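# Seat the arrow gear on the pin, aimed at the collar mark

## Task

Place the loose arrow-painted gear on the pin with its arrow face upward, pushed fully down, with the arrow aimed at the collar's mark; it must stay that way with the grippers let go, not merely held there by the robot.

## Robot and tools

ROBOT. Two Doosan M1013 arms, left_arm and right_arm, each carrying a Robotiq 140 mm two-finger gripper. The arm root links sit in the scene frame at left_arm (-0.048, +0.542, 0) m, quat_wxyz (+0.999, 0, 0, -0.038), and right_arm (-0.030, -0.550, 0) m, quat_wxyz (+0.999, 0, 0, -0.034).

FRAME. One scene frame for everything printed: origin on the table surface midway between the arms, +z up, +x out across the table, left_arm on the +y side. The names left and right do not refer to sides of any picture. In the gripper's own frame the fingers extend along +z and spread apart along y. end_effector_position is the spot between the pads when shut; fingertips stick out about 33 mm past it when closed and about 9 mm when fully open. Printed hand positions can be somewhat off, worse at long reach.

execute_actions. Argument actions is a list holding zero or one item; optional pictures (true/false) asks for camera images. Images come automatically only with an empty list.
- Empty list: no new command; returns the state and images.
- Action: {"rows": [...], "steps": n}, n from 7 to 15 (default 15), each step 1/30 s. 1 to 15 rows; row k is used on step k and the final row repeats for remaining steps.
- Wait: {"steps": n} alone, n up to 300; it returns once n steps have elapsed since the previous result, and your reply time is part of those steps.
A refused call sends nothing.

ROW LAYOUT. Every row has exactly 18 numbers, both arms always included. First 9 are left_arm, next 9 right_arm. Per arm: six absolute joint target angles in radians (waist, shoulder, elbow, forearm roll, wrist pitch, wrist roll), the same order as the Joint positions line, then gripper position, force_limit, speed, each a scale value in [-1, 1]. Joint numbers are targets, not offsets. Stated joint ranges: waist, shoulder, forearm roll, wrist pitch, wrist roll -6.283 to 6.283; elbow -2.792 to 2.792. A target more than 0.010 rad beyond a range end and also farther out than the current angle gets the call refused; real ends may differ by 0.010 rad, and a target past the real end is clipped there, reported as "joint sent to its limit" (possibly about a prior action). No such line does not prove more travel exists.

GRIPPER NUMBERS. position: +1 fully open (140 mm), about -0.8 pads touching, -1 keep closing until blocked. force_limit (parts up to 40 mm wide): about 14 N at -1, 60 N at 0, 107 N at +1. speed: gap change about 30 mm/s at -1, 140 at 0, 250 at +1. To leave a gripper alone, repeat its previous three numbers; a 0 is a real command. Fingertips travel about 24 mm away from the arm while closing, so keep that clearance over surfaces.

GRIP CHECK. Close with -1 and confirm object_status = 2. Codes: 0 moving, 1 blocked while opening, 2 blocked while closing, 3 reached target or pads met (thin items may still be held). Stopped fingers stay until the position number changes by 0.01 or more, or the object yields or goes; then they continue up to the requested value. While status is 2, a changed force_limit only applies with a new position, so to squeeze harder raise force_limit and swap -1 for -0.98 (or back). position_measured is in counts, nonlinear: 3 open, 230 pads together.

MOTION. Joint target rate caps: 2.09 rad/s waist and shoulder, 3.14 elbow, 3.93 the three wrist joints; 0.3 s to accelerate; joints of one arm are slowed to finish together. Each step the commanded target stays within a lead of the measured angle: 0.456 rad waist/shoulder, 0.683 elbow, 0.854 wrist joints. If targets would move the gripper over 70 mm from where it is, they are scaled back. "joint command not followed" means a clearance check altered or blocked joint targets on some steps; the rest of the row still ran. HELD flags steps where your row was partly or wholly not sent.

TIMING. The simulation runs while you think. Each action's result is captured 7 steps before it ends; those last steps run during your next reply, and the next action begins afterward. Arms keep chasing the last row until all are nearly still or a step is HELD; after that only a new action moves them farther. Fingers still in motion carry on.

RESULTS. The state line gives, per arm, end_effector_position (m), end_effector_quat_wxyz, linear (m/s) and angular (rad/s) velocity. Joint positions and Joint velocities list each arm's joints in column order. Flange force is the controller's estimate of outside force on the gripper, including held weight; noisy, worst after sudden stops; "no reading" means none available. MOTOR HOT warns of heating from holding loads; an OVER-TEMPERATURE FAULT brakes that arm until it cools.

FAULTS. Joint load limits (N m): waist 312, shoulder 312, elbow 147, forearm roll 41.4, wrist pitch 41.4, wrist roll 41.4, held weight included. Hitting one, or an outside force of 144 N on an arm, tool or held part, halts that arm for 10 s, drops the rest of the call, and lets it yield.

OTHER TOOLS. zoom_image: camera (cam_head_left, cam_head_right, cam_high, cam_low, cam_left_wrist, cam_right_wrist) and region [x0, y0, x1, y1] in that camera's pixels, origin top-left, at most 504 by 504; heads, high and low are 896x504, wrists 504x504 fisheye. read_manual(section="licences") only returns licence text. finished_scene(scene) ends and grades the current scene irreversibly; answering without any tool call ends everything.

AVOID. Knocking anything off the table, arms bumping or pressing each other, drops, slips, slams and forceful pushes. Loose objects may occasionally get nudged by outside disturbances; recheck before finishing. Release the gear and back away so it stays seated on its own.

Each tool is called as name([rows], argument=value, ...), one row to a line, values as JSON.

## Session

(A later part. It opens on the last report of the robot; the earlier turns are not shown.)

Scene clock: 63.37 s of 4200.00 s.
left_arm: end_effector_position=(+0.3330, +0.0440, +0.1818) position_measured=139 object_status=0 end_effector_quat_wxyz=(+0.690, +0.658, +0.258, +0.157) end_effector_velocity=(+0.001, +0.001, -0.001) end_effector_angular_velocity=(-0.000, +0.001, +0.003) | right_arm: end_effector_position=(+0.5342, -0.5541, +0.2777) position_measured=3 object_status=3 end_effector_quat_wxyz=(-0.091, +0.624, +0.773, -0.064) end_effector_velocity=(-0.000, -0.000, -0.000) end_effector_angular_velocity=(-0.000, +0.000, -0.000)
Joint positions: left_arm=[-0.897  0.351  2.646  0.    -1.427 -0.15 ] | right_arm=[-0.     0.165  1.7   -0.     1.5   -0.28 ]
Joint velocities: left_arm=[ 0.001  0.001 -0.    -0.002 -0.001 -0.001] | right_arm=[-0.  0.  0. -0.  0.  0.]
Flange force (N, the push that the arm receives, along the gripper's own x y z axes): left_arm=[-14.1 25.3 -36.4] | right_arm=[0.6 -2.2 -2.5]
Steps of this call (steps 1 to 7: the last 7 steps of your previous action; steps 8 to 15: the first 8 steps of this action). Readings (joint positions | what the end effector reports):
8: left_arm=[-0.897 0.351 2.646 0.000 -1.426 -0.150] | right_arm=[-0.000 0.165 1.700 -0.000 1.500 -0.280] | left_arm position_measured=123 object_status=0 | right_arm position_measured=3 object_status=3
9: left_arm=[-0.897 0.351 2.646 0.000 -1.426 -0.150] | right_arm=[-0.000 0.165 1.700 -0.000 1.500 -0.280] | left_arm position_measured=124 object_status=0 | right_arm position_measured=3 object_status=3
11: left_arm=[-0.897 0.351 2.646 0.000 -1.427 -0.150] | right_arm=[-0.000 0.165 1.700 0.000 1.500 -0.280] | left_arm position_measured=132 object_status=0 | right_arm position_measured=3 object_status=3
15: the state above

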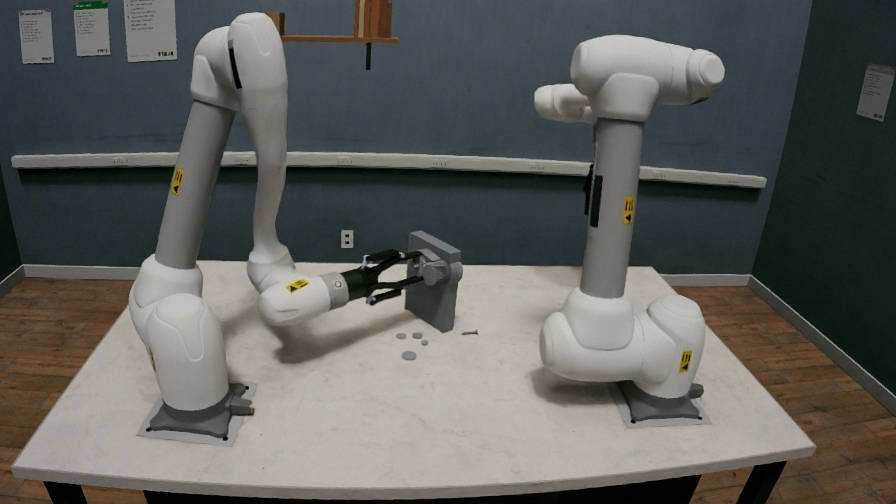

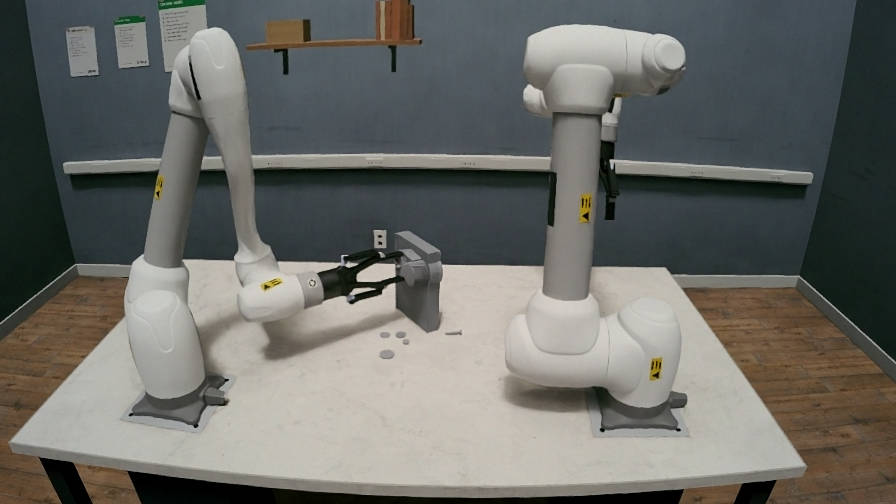

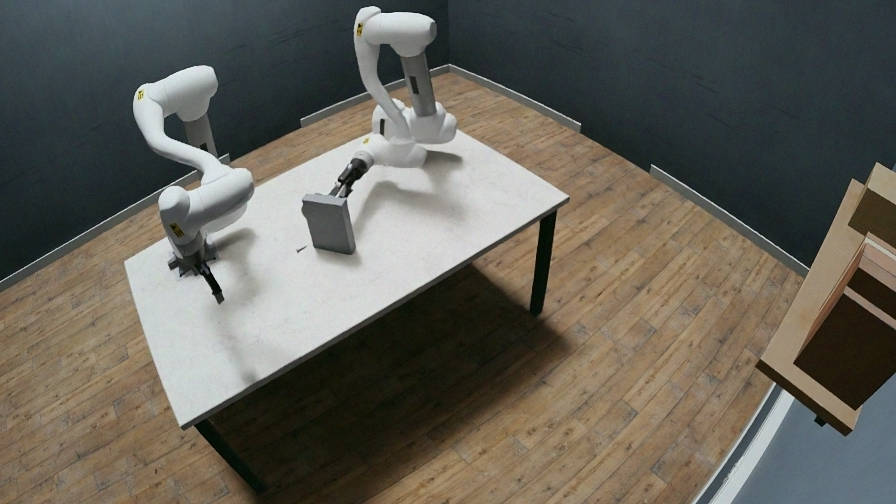

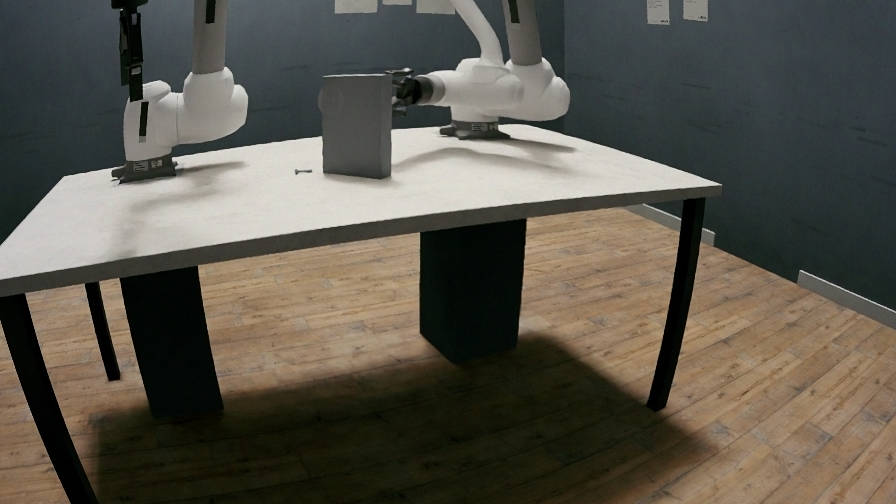

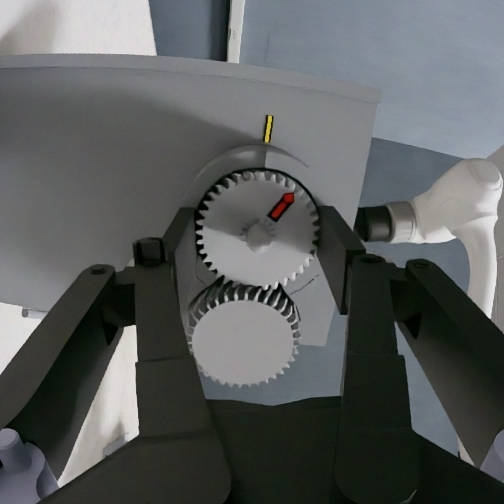

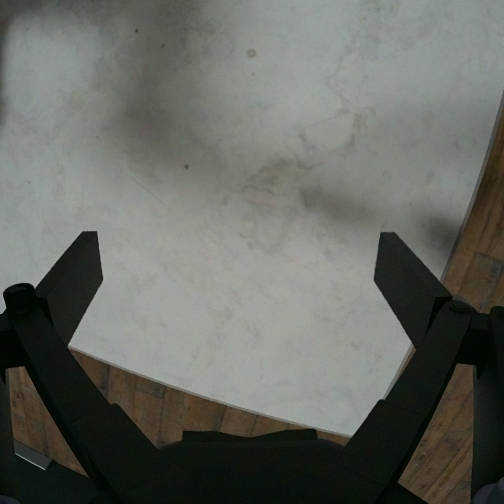

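execute_actions([
  {"rows":[[-0.8972,0.3497,2.651,0,-1.4299,-0.15,-1,-0.2,-0.6,0,0.165,1.7,0,1.5,-0.28,1,0,0],[-0.8972,0.3497,2.651,0,-1.4299,-0.15,-1,-0.2,-0.6,0,0.165,1.7,0,1.5,-0.28,1,0,0],[-0.8972,0.3485,2.6562,0,-1.4339,-0.15,-1,-0.2,-0.6,0,0.165,1.7,0,1.5,-0.28,1,0,0],[-0.8972,0.3485,2.6562,0,-1.4339,-0.15,-1,-0.2,-0.6,0,0.165,1.7,0,1.5,-0.28,1,0,0],[-0.8972,0.3485,2.6562,0,-1.4339,-0.15,0,-0.2,-0.6,0,0.165,1.7,0,1.5,-0.28,1,0,0],[-0.8972,0.3485,2.6562,0,-1.4339,-0.15,0,-0.2,-0.6,0,0.165,1.7,0,1.5,-0.28,1,0,0],[-0.8972,0.3485,2.6562,0,-1.4339,-0.15,0,-0.2,-0.6,0,0.165,1.7,0,1.5,-0.28,1,0,0],[-0.8972,0.3485,2.6562,0,-1.4339,-0.15,0,-0.2,-0.6,0,0.165,1.7,0,1.5,-0.28,1,0,0],[-0.8972,0.3485,2.6562,0,-1.4339,-0.15,0,-0.2,-0.6,0,0.165,1.7,0,1.5,-0.28,1,0,0],[-0.8972,0.3485,2.6562,0,-1.4339,-0.15,-1,-0.2,-0.6,0,0.165,1.7,0,1.5,-0.28,1,0,0]]},
])

execute_actions([
  {"steps":14},
])

execute_actions([
  {"rows":[[-0.8972,0.3477,2.6598,0,-1.4367,-0.131,-1,-0.2,-0.6,0,0.165,1.7,0,1.5,-0.28,1,0,0],[-0.8972,0.3469,2.6633,0,-1.4394,-0.112,-1,-0.2,-0.6,0,0.165,1.7,0,1.5,-0.28,1,0,0],[-0.8972,0.3461,2.6669,0,-1.4422,-0.093,-1,-0.2,-0.6,0,0.165,1.7,0,1.5,-0.28,1,0,0],[-0.8972,0.3453,2.6704,0,-1.4449,-0.074,-1,-0.2,-0.6,0,0.165,1.7,0,1.5,-0.28,1,0,0],[-0.8972,0.3445,2.674,0,-1.4477,-0.055,-1,-0.2,-0.6,0,0.165,1.7,0,1.5,-0.28,1,0,0],[-0.8972,0.3437,2.6775,0,-1.4504,-0.036,-1,-0.2,-0.6,0,0.165,1.7,0,1.5,-0.28,1,0,0]],"steps":13},
])

execute_actions([
  {"steps":9},
], pictures=true)

Scene clock: 64.43 s of 4200.00 s.
left_arm: end_effector_position=(+0.3300, +0.0485, +0.1813) position_measured=130 object_status=0 end_effector_quat_wxyz=(+0.689, +0.658, +0.258, +0.157) end_effector_velocity=(+0.000, -0.001, +0.002) end_effector_angular_velocity=(-0.004, -0.003, -0.000) | right_arm: end_effector_position=(+0.5342, -0.5541, +0.2777) position_measured=3 object_status=3 end_effector_quat_wxyz=(-0.091, +0.624, +0.773, -0.064) end_effector_velocity=(+0.000, +0.000, +0.001) end_effector_angular_velocity=(-0.000, -0.001, +0.000)
Joint positions: left_arm=[-0.897  0.349  2.656 -0.    -1.434 -0.15 ] | right_arm=[-0.     0.165  1.7   -0.     1.5   -0.28 ]
Joint velocities: left_arm=[-0.001 -0.001 -0.001 -0.001 -0.003  0.   ] | right_arm=[ 0.    -0.    -0.002 -0.     0.001  0.   ]
Flange force (N, the push that the arm receives, along the gripper's own x y z axes): left_arm=[-13.8 -14.8 1.7] | right_arm=[-1.6 -2.1 -2.4]
Steps of this call (steps 1 to 7: the last 7 steps of your previous action; steps 8 to 15: the robot went on to your last target; steps 16 to 24: nothing new was sent; steps 25 to 32: the first 8 steps of this action). Readings (joint positions | what the end effector reports):
25: left_arm=[-0.897 0.351 2.646 0.000 -1.427 -0.150] | right_arm=[-0.000 0.165 1.700 0.000 1.500 -0.280] | left_arm position_measured=139 object_status=2 | right_arm position_measured=3 object_status=3
26: left_arm=[-0.897 0.350 2.648 0.000 -1.428 -0.150] | right_arm=[-0.000 0.165 1.700 -0.000 1.500 -0.280] | left_arm position_measured=139 object_status=2 | right_arm position_measured=3 object_status=3
28: left_arm=[-0.897 0.349 2.654 -0.000 -1.431 -0.150] | right_arm=[-0.000 0.165 1.700 0.000 1.500 -0.280] | left_arm position_measured=140 object_status=2 | right_arm position_measured=3 object_status=3
32: the state above

Scene clock: 64.90 s of 4200.00 s.
left_arm: end_effector_position=(+0.3299, +0.0486, +0.1814) position_measured=140 object_status=0 end_effector_quat_wxyz=(+0.689, +0.658, +0.258, +0.157) end_effector_velocity=(-0.001, +0.001, +0.001) end_effector_angular_velocity=(-0.001, -0.001, +0.000) | right_arm: end_effector_position=(+0.5342, -0.5541, +0.2777) position_measured=3 object_status=3 end_effector_quat_wxyz=(-0.091, +0.624, +0.773, -0.064) end_effector_velocity=(+0.000, +0.000, +0.000) end_effector_angular_velocity=(-0.000, -0.001, +0.001)
Joint positions: left_arm=[-0.897  0.348  2.656 -0.    -1.434 -0.15 ] | right_arm=[-0.     0.165  1.7    0.     1.5   -0.28 ]
Joint velocities: left_arm=[-0.001 -0.002  0.001 -0.001 -0.001  0.   ] | right_arm=[ 0.001 -0.    -0.001 -0.    -0.     0.   ]
Flange force (N, the push that the arm receives, along the gripper's own x y z axes): left_arm=[-11.2 -14.1 -0.1] | right_arm=[-0.9 1.1 -2.3]
Kept back: nothing.
Steps of this call (steps 1 to 7: the last 7 steps of your previous action; steps 8 to 14: the robot went on to your last target). Readings (joint positions | what the end effector reports):
1: left_arm=[-0.897 0.349 2.656 -0.000 -1.434 -0.150] | right_arm=[-0.000 0.165 1.700 -0.000 1.500 -0.280] | left_arm position_measured=129 object_status=0 | right_arm position_measured=3 object_status=3
2: left_arm=[-0.897 0.349 2.656 -0.000 -1.434 -0.150] | right_arm=[-0.000 0.165 1.700 0.000 1.500 -0.280] | left_arm position_measured=129 object_status=0 | right_arm position_measured=3 object_status=3
4: left_arm=[-0.897 0.349 2.656 -0.000 -1.434 -0.150] | right_arm=[-0.000 0.165 1.700 -0.000 1.500 -0.280] | left_arm position_measured=134 object_status=0 | right_arm position_measured=3 object_status=3
8: left_arm=[-0.897 0.349 2.656 -0.000 -1.434 -0.150] | right_arm=[-0.000 0.165 1.700 0.000 1.500 -0.280] | left_arm position_measured=140 object_status=0 | right_arm position_measured=3 object_status=3
14: the state above

Scene clock: 65.10 s of 4200.00 s.
left_arm: end_effector_position=(+0.3254, +0.0552, +0.1814) position_measured=140 object_status=2 end_effector_quat_wxyz=(+0.683, +0.668, +0.233, +0.183) end_effector_velocity=(-0.032, +0.050, -0.001) end_effector_angular_velocity=(+0.312, -0.455, +0.003) | right_arm: end_effector_position=(+0.5342, -0.5541, +0.2777) position_measured=3 object_status=3 end_effector_quat_wxyz=(-0.091, +0.624, +0.773, -0.064) end_effector_velocity=(+0.000, +0.000, +0.000) end_effector_angular_velocity=(-0.000, -0.000, +0.000)
Joint positions: left_arm=[-0.897  0.345  2.671 -0.    -1.445 -0.073] | right_arm=[-0.     0.165  1.7    0.     1.5   -0.28 ]
Joint velocities: left_arm=[ 0.001 -0.025  0.105 -0.001 -0.078  0.551] | right_arm=[ 0.     0.    -0.001 -0.     0.001 -0.   ]
Flange force (N, the push that the arm receives, along the gripper's own x y z axes): left_arm=[-15.4 -15.8 1.5] | right_arm=[0.1 -2.6 -1.8]
Steps of this call (steps 1 to 6: the first 6 steps of this action). Readings (joint positions | what the end effector reports):
1: left_arm=[-0.897 0.348 2.656 -0.000 -1.434 -0.150] | right_arm=[-0.000 0.165 1.700 0.000 1.500 -0.280] | left_arm position_measured=140 object_status=2 | right_arm position_measured=3 object_status=3
2: left_arm=[-0.897 0.348 2.657 -0.000 -1.435 -0.143] | right_arm=[-0.000 0.165 1.700 -0.000 1.500 -0.280] | left_arm position_measured=140 object_status=2 | right_arm position_measured=3 object_status=3
4: left_arm=[-0.897 0.347 2.663 -0.000 -1.440 -0.110] | right_arm=[-0.000 0.165 1.700 0.000 1.500 -0.280] | left_arm position_measured=140 object_status=2 | right_arm position_measured=3 object_status=3
6: the state above

Scene clock: 65.40 s of 4200.00 s.
left_arm: end_effector_position=(+0.3232, +0.0584, +0.1813) position_measured=140 object_status=2 end_effector_quat_wxyz=(+0.679, +0.672, +0.220, +0.196) end_effector_velocity=(+0.000, +0.000, -0.000) end_effector_angular_velocity=(-0.001, +0.000, +0.000) | right_arm: end_effector_position=(+0.5342, -0.5541, +0.2777) position_measured=3 object_status=3 end_effector_quat_wxyz=(-0.091, +0.624, +0.773, -0.064) end_effector_velocity=(+0.001, +0.001, +0.000) end_effector_angular_velocity=(+0.000, -0.002, +0.001)
Joint positions: left_arm=[-0.897  0.344  2.677 -0.    -1.45  -0.036] | right_arm=[-0.     0.165  1.7    0.     1.5   -0.28 ]
Joint velocities: left_arm=[ 0.001  0.001 -0.     0.    -0.001 -0.   ] | right_arm=[ 0.001  0.    -0.001  0.    -0.001 -0.   ]
Flange force (N, the push that the arm receives, along the gripper's own x y z axes): left_arm=[-18.1 -18.5 2.1] | right_arm=[0.3 -3.4 -1.9]
Kept back: nothing.
Steps of this call (steps 1 to 7: the last 7 steps of your previous action; steps 8 to 9: the robot went on to your last target). Readings (joint positions | what the end effector reports):
1: left_arm=[-0.897 0.344 2.674 -0.000 -1.448 -0.055] | right_arm=[-0.000 0.165 1.700 -0.000 1.500 -0.280] | left_arm position_measured=140 object_status=2 | right_arm position_measured=3 object_status=3
2: left_arm=[-0.897 0.344 2.677 -0.000 -1.450 -0.041] | right_arm=[-0.000 0.165 1.700 -0.000 1.500 -0.280] | left_arm position_measured=140 object_status=2 | right_arm position_measured=3 object_status=3
4: left_arm=[-0.897 0.344 2.677 -0.000 -1.450 -0.036] | right_arm=[-0.000 0.165 1.700 0.000 1.500 -0.280] | left_arm position_measured=140 object_status=2 | right_arm position_measured=3 object_status=3
8: left_arm=[-0.897 0.344 2.677 -0.000 -1.450 -0.036] | right_arm=[-0.000 0.165 1.700 -0.000 1.500 -0.280] | left_arm position_measured=140 object_status=2 | right_arm position_measured=3 object_status=3
9: the state above

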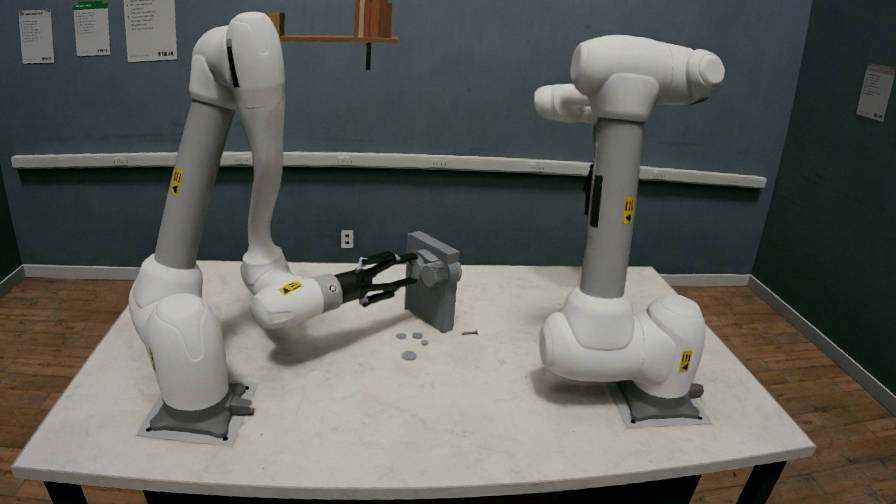

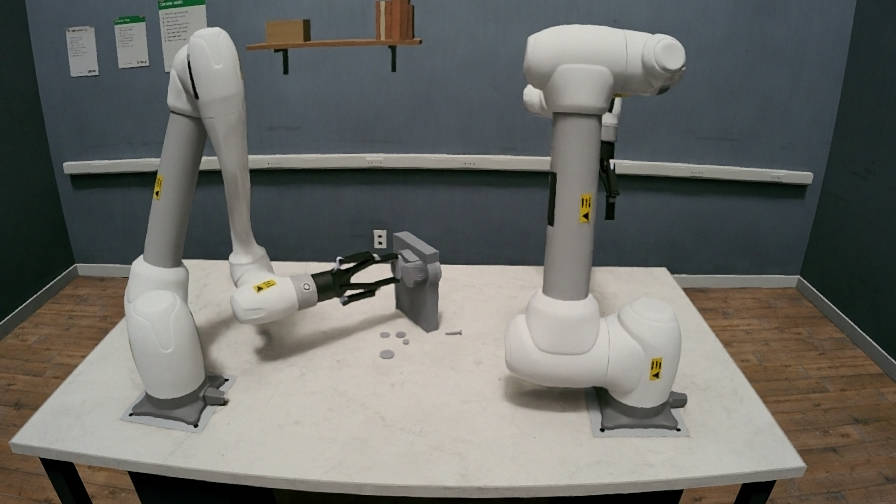

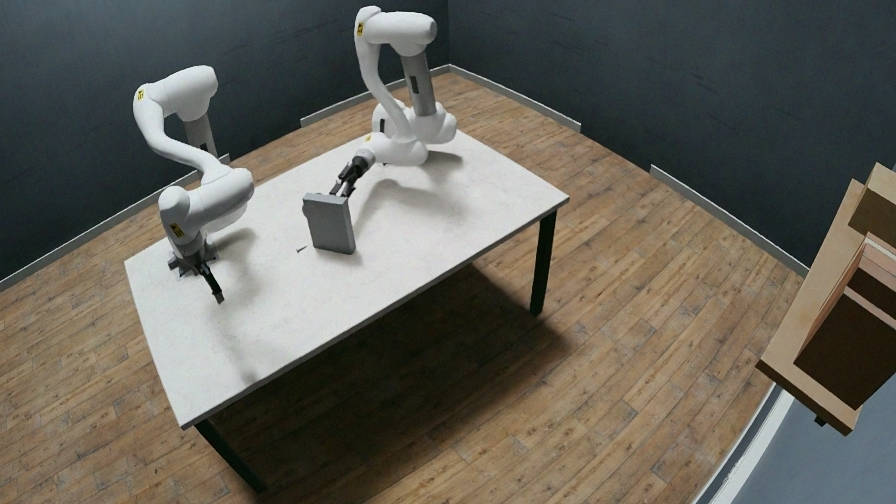

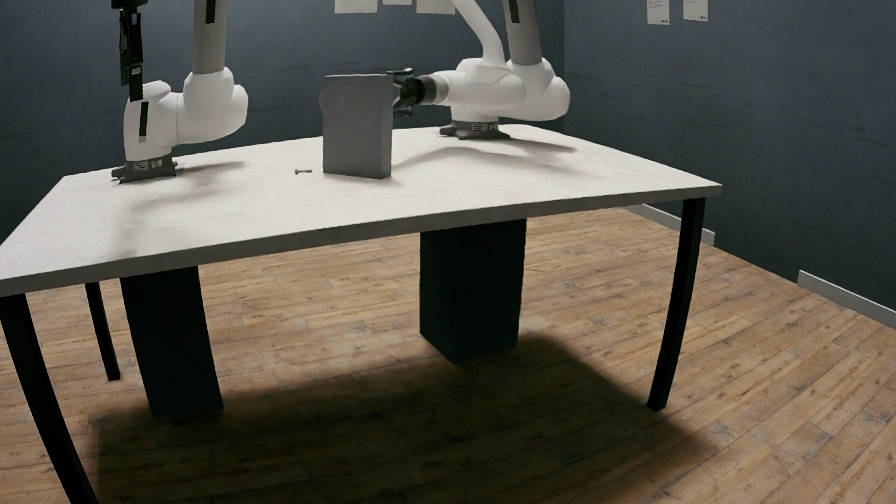

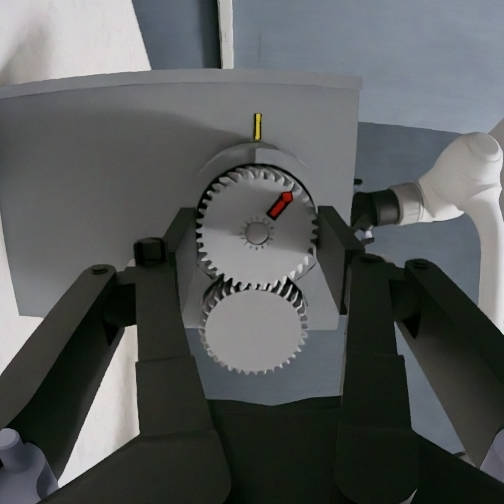

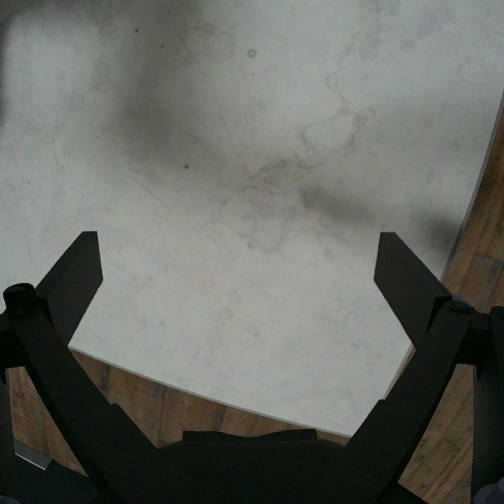

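execute_actions([
  {"rows":[[-0.8972,0.3428,2.682,0,-1.454,-0.012,-1,-0.2,-0.6,0,0.165,1.7,0,1.5,-0.28,1,0,0],[-0.8972,0.342,2.6864,0,-1.4576,0.0115,-1,-0.2,-0.6,0,0.165,1.7,0,1.5,-0.28,1,0,0],[-0.8972,0.3412,2.6909,0,-1.4613,0.035,-1,-0.2,-0.6,0,0.165,1.7,0,1.5,-0.28,1,0,0],[-0.8972,0.3404,2.6953,0,-1.4649,0.059,-1,-0.2,-0.6,0,0.165,1.7,0,1.5,-0.28,1,0,0],[-0.8972,0.3396,2.6998,0,-1.4686,0.083,-1,-0.2,-0.6,0,0.165,1.7,0,1.5,-0.28,1,0,0],[-0.8972,0.3388,2.7043,0,-1.4723,0.1065,-1,-0.2,-0.6,0,0.165,1.7,0,1.5,-0.28,1,0,0],[-0.8972,0.3381,2.7087,0,-1.476,0.13,-1,-0.2,-0.6,0,0.165,1.7,0,1.5,-0.28,1,0,0],[-0.8972,0.3373,2.7132,0,-1.4797,0.154,-1,-0.2,-0.6,0,0.165,1.7,0,1.5,-0.28,1,0,0],[-0.8972,0.3366,2.7176,0,-1.4834,0.178,-1,-0.2,-0.6,0,0.165,1.7,0,1.5,-0.28,1,0,0],[-0.8972,0.3359,2.7221,0,-1.4872,0.2015,-1,-0.2,-0.6,0,0.165,1.7,0,1.5,-0.28,1,0,0]]},
])

execute_actions([
  {"rows":[[-0.8972,0.3359,2.7221,0,-1.4872,0.027,-1,-0.2,-0.6,0,0.165,1.7,0,1.5,-0.28,1,0,0]]},
], pictures=true)

Scene clock: 66.23 s of 4200.00 s.
left_arm: end_effector_position=(+0.3149, +0.0706, +0.1810) position_measured=140 object_status=2 end_effector_quat_wxyz=(+0.664, +0.686, +0.173, +0.243) end_effector_velocity=(-0.042, +0.059, -0.001) end_effector_angular_velocity=(+0.388, -0.571, -0.002) | right_arm: end_effector_position=(+0.5342, -0.5541, +0.2777) position_measured=3 object_status=3 end_effector_quat_wxyz=(-0.091, +0.624, +0.773, -0.064) end_effector_velocity=(-0.000, +0.000, +0.000) end_effector_angular_velocity=(-0.000, +0.000, +0.000)
Joint positions: left_arm=[-0.897  0.339  2.704  0.    -1.472  0.104] | right_arm=[-0.     0.165  1.7   -0.     1.5   -0.28 ]
Joint velocities: left_arm=[-0.001 -0.022  0.129  0.001 -0.108  0.691] | right_arm=[ 0. -0.  0. -0.  0.  0.]
Flange force (N, the push that the arm receives, along the gripper's own x y z axes): left_arm=[-8.5 -0.8 -2.0] | right_arm=[-1.2 0.1 -2.7]
Steps of this call (steps 1 to 17: the robot went on to your last target; steps 18 to 25: the first 8 steps of this action). Readings (joint positions | what the end effector reports):
18: left_arm=[-0.897 0.344 2.678 0.000 -1.450 -0.036] | right_arm=[-0.000 0.165 1.700 -0.000 1.500 -0.280] | left_arm position_measured=140 object_status=2 | right_arm position_measured=3 object_status=3
19: left_arm=[-0.897 0.343 2.679 0.000 -1.452 -0.027] | right_arm=[-0.000 0.165 1.700 -0.000 1.500 -0.280] | left_arm position_measured=140 object_status=2 | right_arm position_measured=3 object_status=3
21: left_arm=[-0.897 0.342 2.686 0.000 -1.458 0.011] | right_arm=[-0.000 0.165 1.700 -0.000 1.500 -0.280] | left_arm position_measured=140 object_status=2 | right_arm position_measured=3 object_status=3
25: the state above

Scene clock: 66.73 s of 4200.00 s.
left_arm: end_effector_position=(+0.3091, +0.0791, +0.1808) position_measured=140 object_status=2 end_effector_quat_wxyz=(+0.673, +0.679, +0.198, +0.218) end_effector_velocity=(+0.001, +0.000, +0.001) end_effector_angular_velocity=(-0.036, +0.050, +0.001) | right_arm: end_effector_position=(+0.5342, -0.5541, +0.2777) position_measured=3 object_status=3 end_effector_quat_wxyz=(-0.091, +0.624, +0.773, -0.064) end_effector_velocity=(+0.000, -0.000, +0.000) end_effector_angular_velocity=(+0.000, -0.001, -0.001)
Joint positions: left_arm=[-0.897  0.336  2.722  0.    -1.487  0.028] | right_arm=[-0.     0.165  1.7   -0.     1.5   -0.28 ]
Joint velocities: left_arm=[ 0.001  0.    -0.001 -0.    -0.001 -0.061] | right_arm=[-0.001 -0.     0.     0.    -0.001  0.   ]
Flange force (N, the push that the arm receives, along the gripper's own x y z axes): left_arm=[-20.2 -10.5 -0.6] | right_arm=[-1.4 -2.4 -2.3]
Steps of this call (steps 1 to 7: the last 7 steps of your previous action; steps 8 to 15: the first 8 steps of this action). Readings (joint positions | what the end effector reports):
8: left_arm=[-0.897 0.336 2.722 0.000 -1.487 0.201] | right_arm=[-0.000 0.165 1.700 -0.000 1.500 -0.280] | left_arm position_measured=140 object_status=2 | right_arm position_measured=3 object_status=3
9: left_arm=[-0.897 0.336 2.722 0.000 -1.487 0.193] | right_arm=[-0.000 0.165 1.700 -0.000 1.500 -0.280] | left_arm position_measured=140 object_status=2 | right_arm position_measured=3 object_status=3
11: left_arm=[-0.897 0.336 2.722 0.000 -1.487 0.133] | right_arm=[-0.000 0.165 1.700 -0.000 1.500 -0.280] | left_arm position_measured=140 object_status=2 | right_arm position_measured=3 object_status=3
15: the state above

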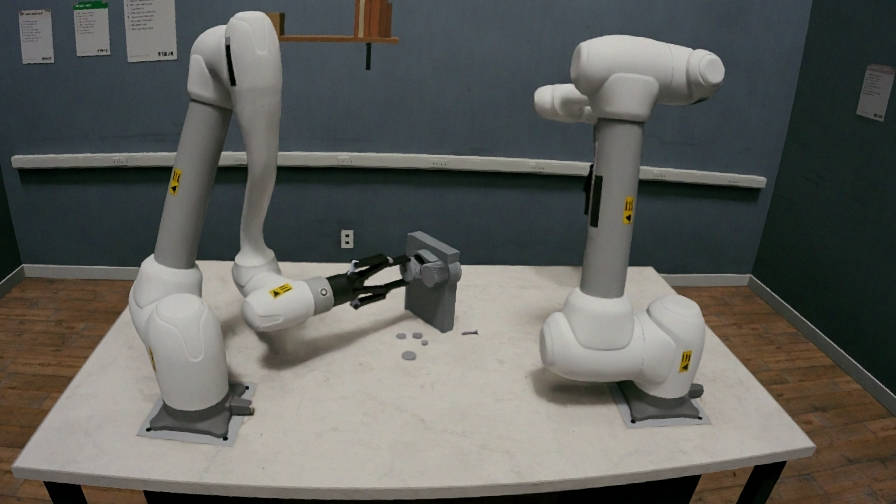

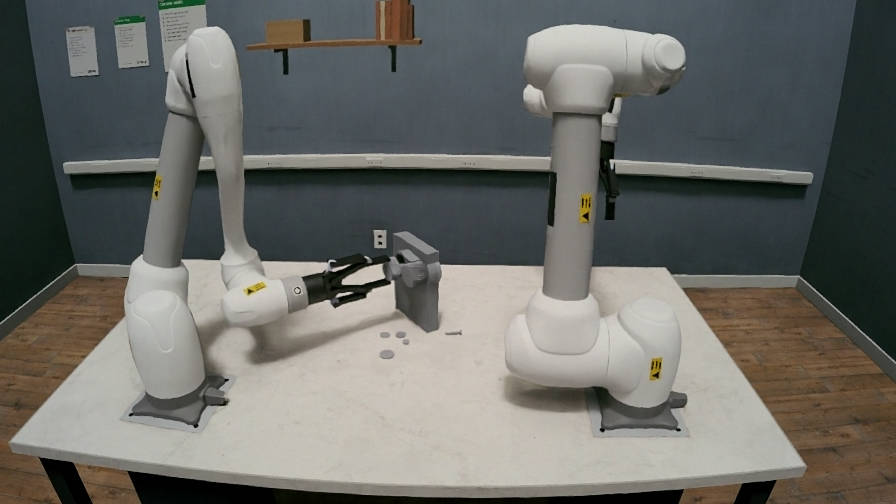

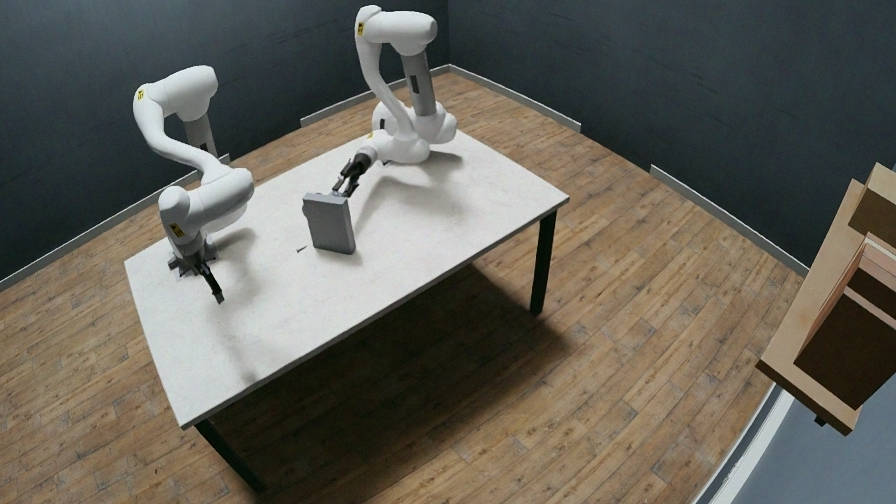

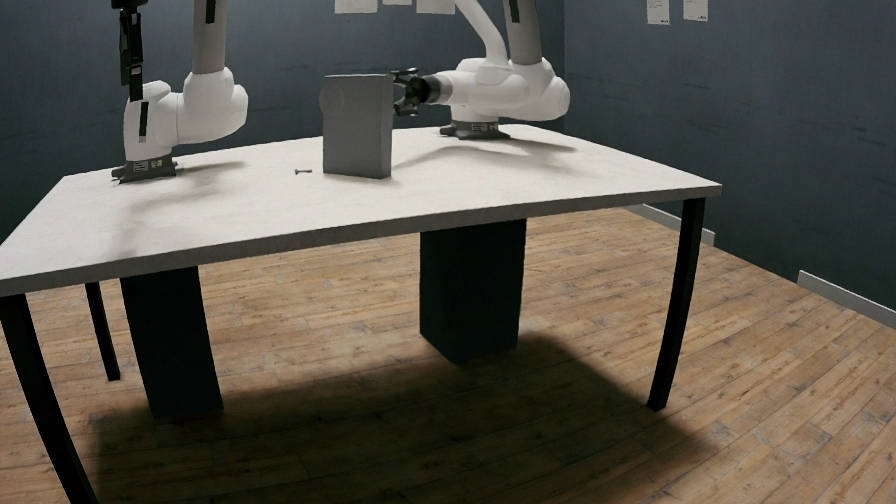

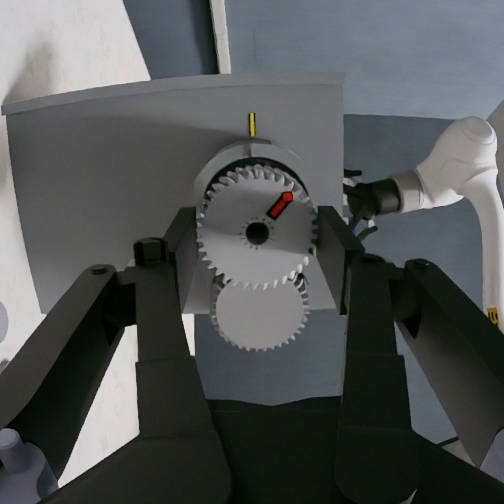

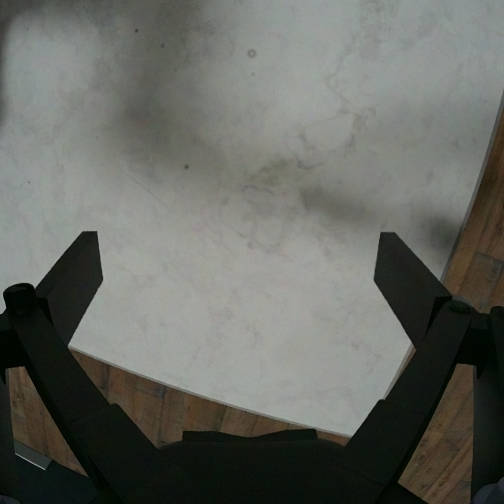

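No slip. Back in halfway.

execute_actions([
  {"rows":[[-0.8972,0.3359,2.7176,0,-1.4827,0.0035,-1,-0.2,-0.6,0,0.165,1.7,0,1.5,-0.28,1,0,0],[-0.8972,0.3363,2.7154,0,-1.4809,-0.0085,-1,-0.2,-0.6,0,0.165,1.7,0,1.5,-0.28,1,0,0],[-0.8972,0.3366,2.7132,0,-1.479,-0.0205,-1,-0.2,-0.6,0,0.165,1.7,0,1.5,-0.28,1,0,0],[-0.8972,0.337,2.711,0,-1.4772,-0.0325,-1,-0.2,-0.6,0,0.165,1.7,0,1.5,-0.28,1,0,0],[-0.8972,0.3374,2.7087,0,-1.4753,-0.0445,-1,-0.2,-0.6,0,0.165,1.7,0,1.5,-0.28,1,0,0],[-0.8972,0.3378,2.7065,0,-1.4735,-0.056,-1,-0.2,-0.6,0,0.165,1.7,0,1.5,-0.28,1,0,0],[-0.8972,0.3382,2.7043,0,-1.4717,-0.068,-1,-0.2,-0.6,0,0.165,1.7,0,1.5,-0.28,1,0,0],[-0.8972,0.3386,2.702,0,-1.4698,-0.08,-1,-0.2,-0.6,0,0.165,1.7,0,1.5,-0.28,1,0,0],[-0.8972,0.339,2.6998,0,-1.468,-0.0915,-1,-0.2,-0.6,0,0.165,1.7,0,1.5,-0.28,1,0,0]]},
])

execute_actions([
  {"steps":9},
])

Scene clock: 67.37 s of 4200.00 s.
left_arm: end_effector_position=(+0.3142, +0.0716, +0.1811) position_measured=140 object_status=2 end_effector_quat_wxyz=(+0.682, +0.669, +0.228, +0.188) end_effector_velocity=(+0.020, -0.030, -0.001) end_effector_angular_velocity=(-0.194, +0.290, -0.001) | right_arm: end_effector_position=(+0.5342, -0.5541, +0.2777) position_measured=3 object_status=3 end_effector_quat_wxyz=(-0.091, +0.624, +0.773, -0.064) end_effector_velocity=(-0.001, -0.001, -0.000) end_effector_angular_velocity=(+0.000, +0.003, -0.002)
Joint positions: left_arm=[-0.897  0.338  2.706  0.    -1.473 -0.059] | right_arm=[-0.     0.165  1.7   -0.     1.5   -0.28 ]
Joint velocities: left_arm=[ 0.     0.013 -0.065  0.001  0.055 -0.349] | right_arm=[-0.002  0.     0.001 -0.     0.002  0.   ]
Flange force (N, the push that the arm receives, along the gripper's own x y z axes): left_arm=[-15.4 -15.7 -0.5] | right_arm=[-3.9 -1.6 -2.2]
Steps of this call (steps 1 to 7: the last 7 steps of your previous action; steps 8 to 11: the robot went on to your last target; steps 12 to 19: the first 8 steps of this action). Readings (joint positions | what the end effector reports):
12: left_arm=[-0.897 0.336 2.722 0.000 -1.487 0.027] | right_arm=[-0.000 0.165 1.700 0.000 1.500 -0.280] | left_arm position_measured=140 object_status=2 | right_arm position_measured=3 object_status=3
13: left_arm=[-0.897 0.336 2.721 0.000 -1.486 0.019] | right_arm=[-0.000 0.165 1.700 -0.000 1.500 -0.280] | left_arm position_measured=140 object_status=2 | right_arm position_measured=3 object_status=3
15: left_arm=[-0.897 0.336 2.715 0.000 -1.481 -0.010] | right_arm=[-0.000 0.165 1.700 -0.000 1.500 -0.280] | left_arm position_measured=140 object_status=2 | right_arm position_measured=3 object_status=3
19: the state above

Scene clock: 67.67 s of 4200.00 s.
left_arm: end_effector_position=(+0.3161, +0.0687, +0.1812) position_measured=140 object_status=2 end_effector_quat_wxyz=(+0.685, +0.666, +0.239, +0.177) end_effector_velocity=(+0.000, -0.000, -0.000) end_effector_angular_velocity=(+0.001, +0.000, -0.000) | right_arm: end_effector_position=(+0.5342, -0.5541, +0.2777) position_measured=3 object_status=3 end_effector_quat_wxyz=(-0.091, +0.624, +0.773, -0.064) end_effector_velocity=(-0.001, -0.001, +0.000) end_effector_angular_velocity=(+0.000, +0.001, -0.003)
Joint positions: left_arm=[-0.897  0.339  2.7    0.    -1.468 -0.091] | right_arm=[-0.     0.165  1.7    0.     1.5   -0.28 ]
Joint velocities: left_arm=[ 0.    -0.001 -0.001  0.     0.003  0.   ] | right_arm=[-0.003 -0.     0.     0.     0.001  0.   ]
Flange force (N, the push that the arm receives, along the gripper's own x y z axes): left_arm=[-16.3 -11.3 -1.9] | right_arm=[-1.7 -1.5 -2.5]
Kept back: nothing.
Steps of this call (steps 1 to 7: the last 7 steps of your previous action; steps 8 to 9: the robot went on to your last target). Readings (joint positions | what the end effector reports):
1: left_arm=[-0.897 0.338 2.704 0.000 -1.471 -0.071] | right_arm=[-0.000 0.165 1.700 -0.000 1.500 -0.280] | left_arm position_measured=140 object_status=2 | right_arm position_measured=3 object_status=3
2: left_arm=[-0.897 0.339 2.701 0.000 -1.469 -0.083] | right_arm=[-0.000 0.165 1.700 -0.000 1.500 -0.280] | left_arm position_measured=140 object_status=2 | right_arm position_measured=3 object_status=3
4: left_arm=[-0.897 0.339 2.700 0.000 -1.468 -0.091] | right_arm=[-0.000 0.165 1.700 -0.000 1.500 -0.280] | left_arm position_measured=140 object_status=2 | right_arm position_measured=3 object_status=3
8: left_arm=[-0.897 0.339 2.700 0.000 -1.468 -0.091] | right_arm=[-0.000 0.165 1.700 0.000 1.500 -0.280] | left_arm position_measured=140 object_status=2 | right_arm position_measured=3 object_status=3
9: the state above


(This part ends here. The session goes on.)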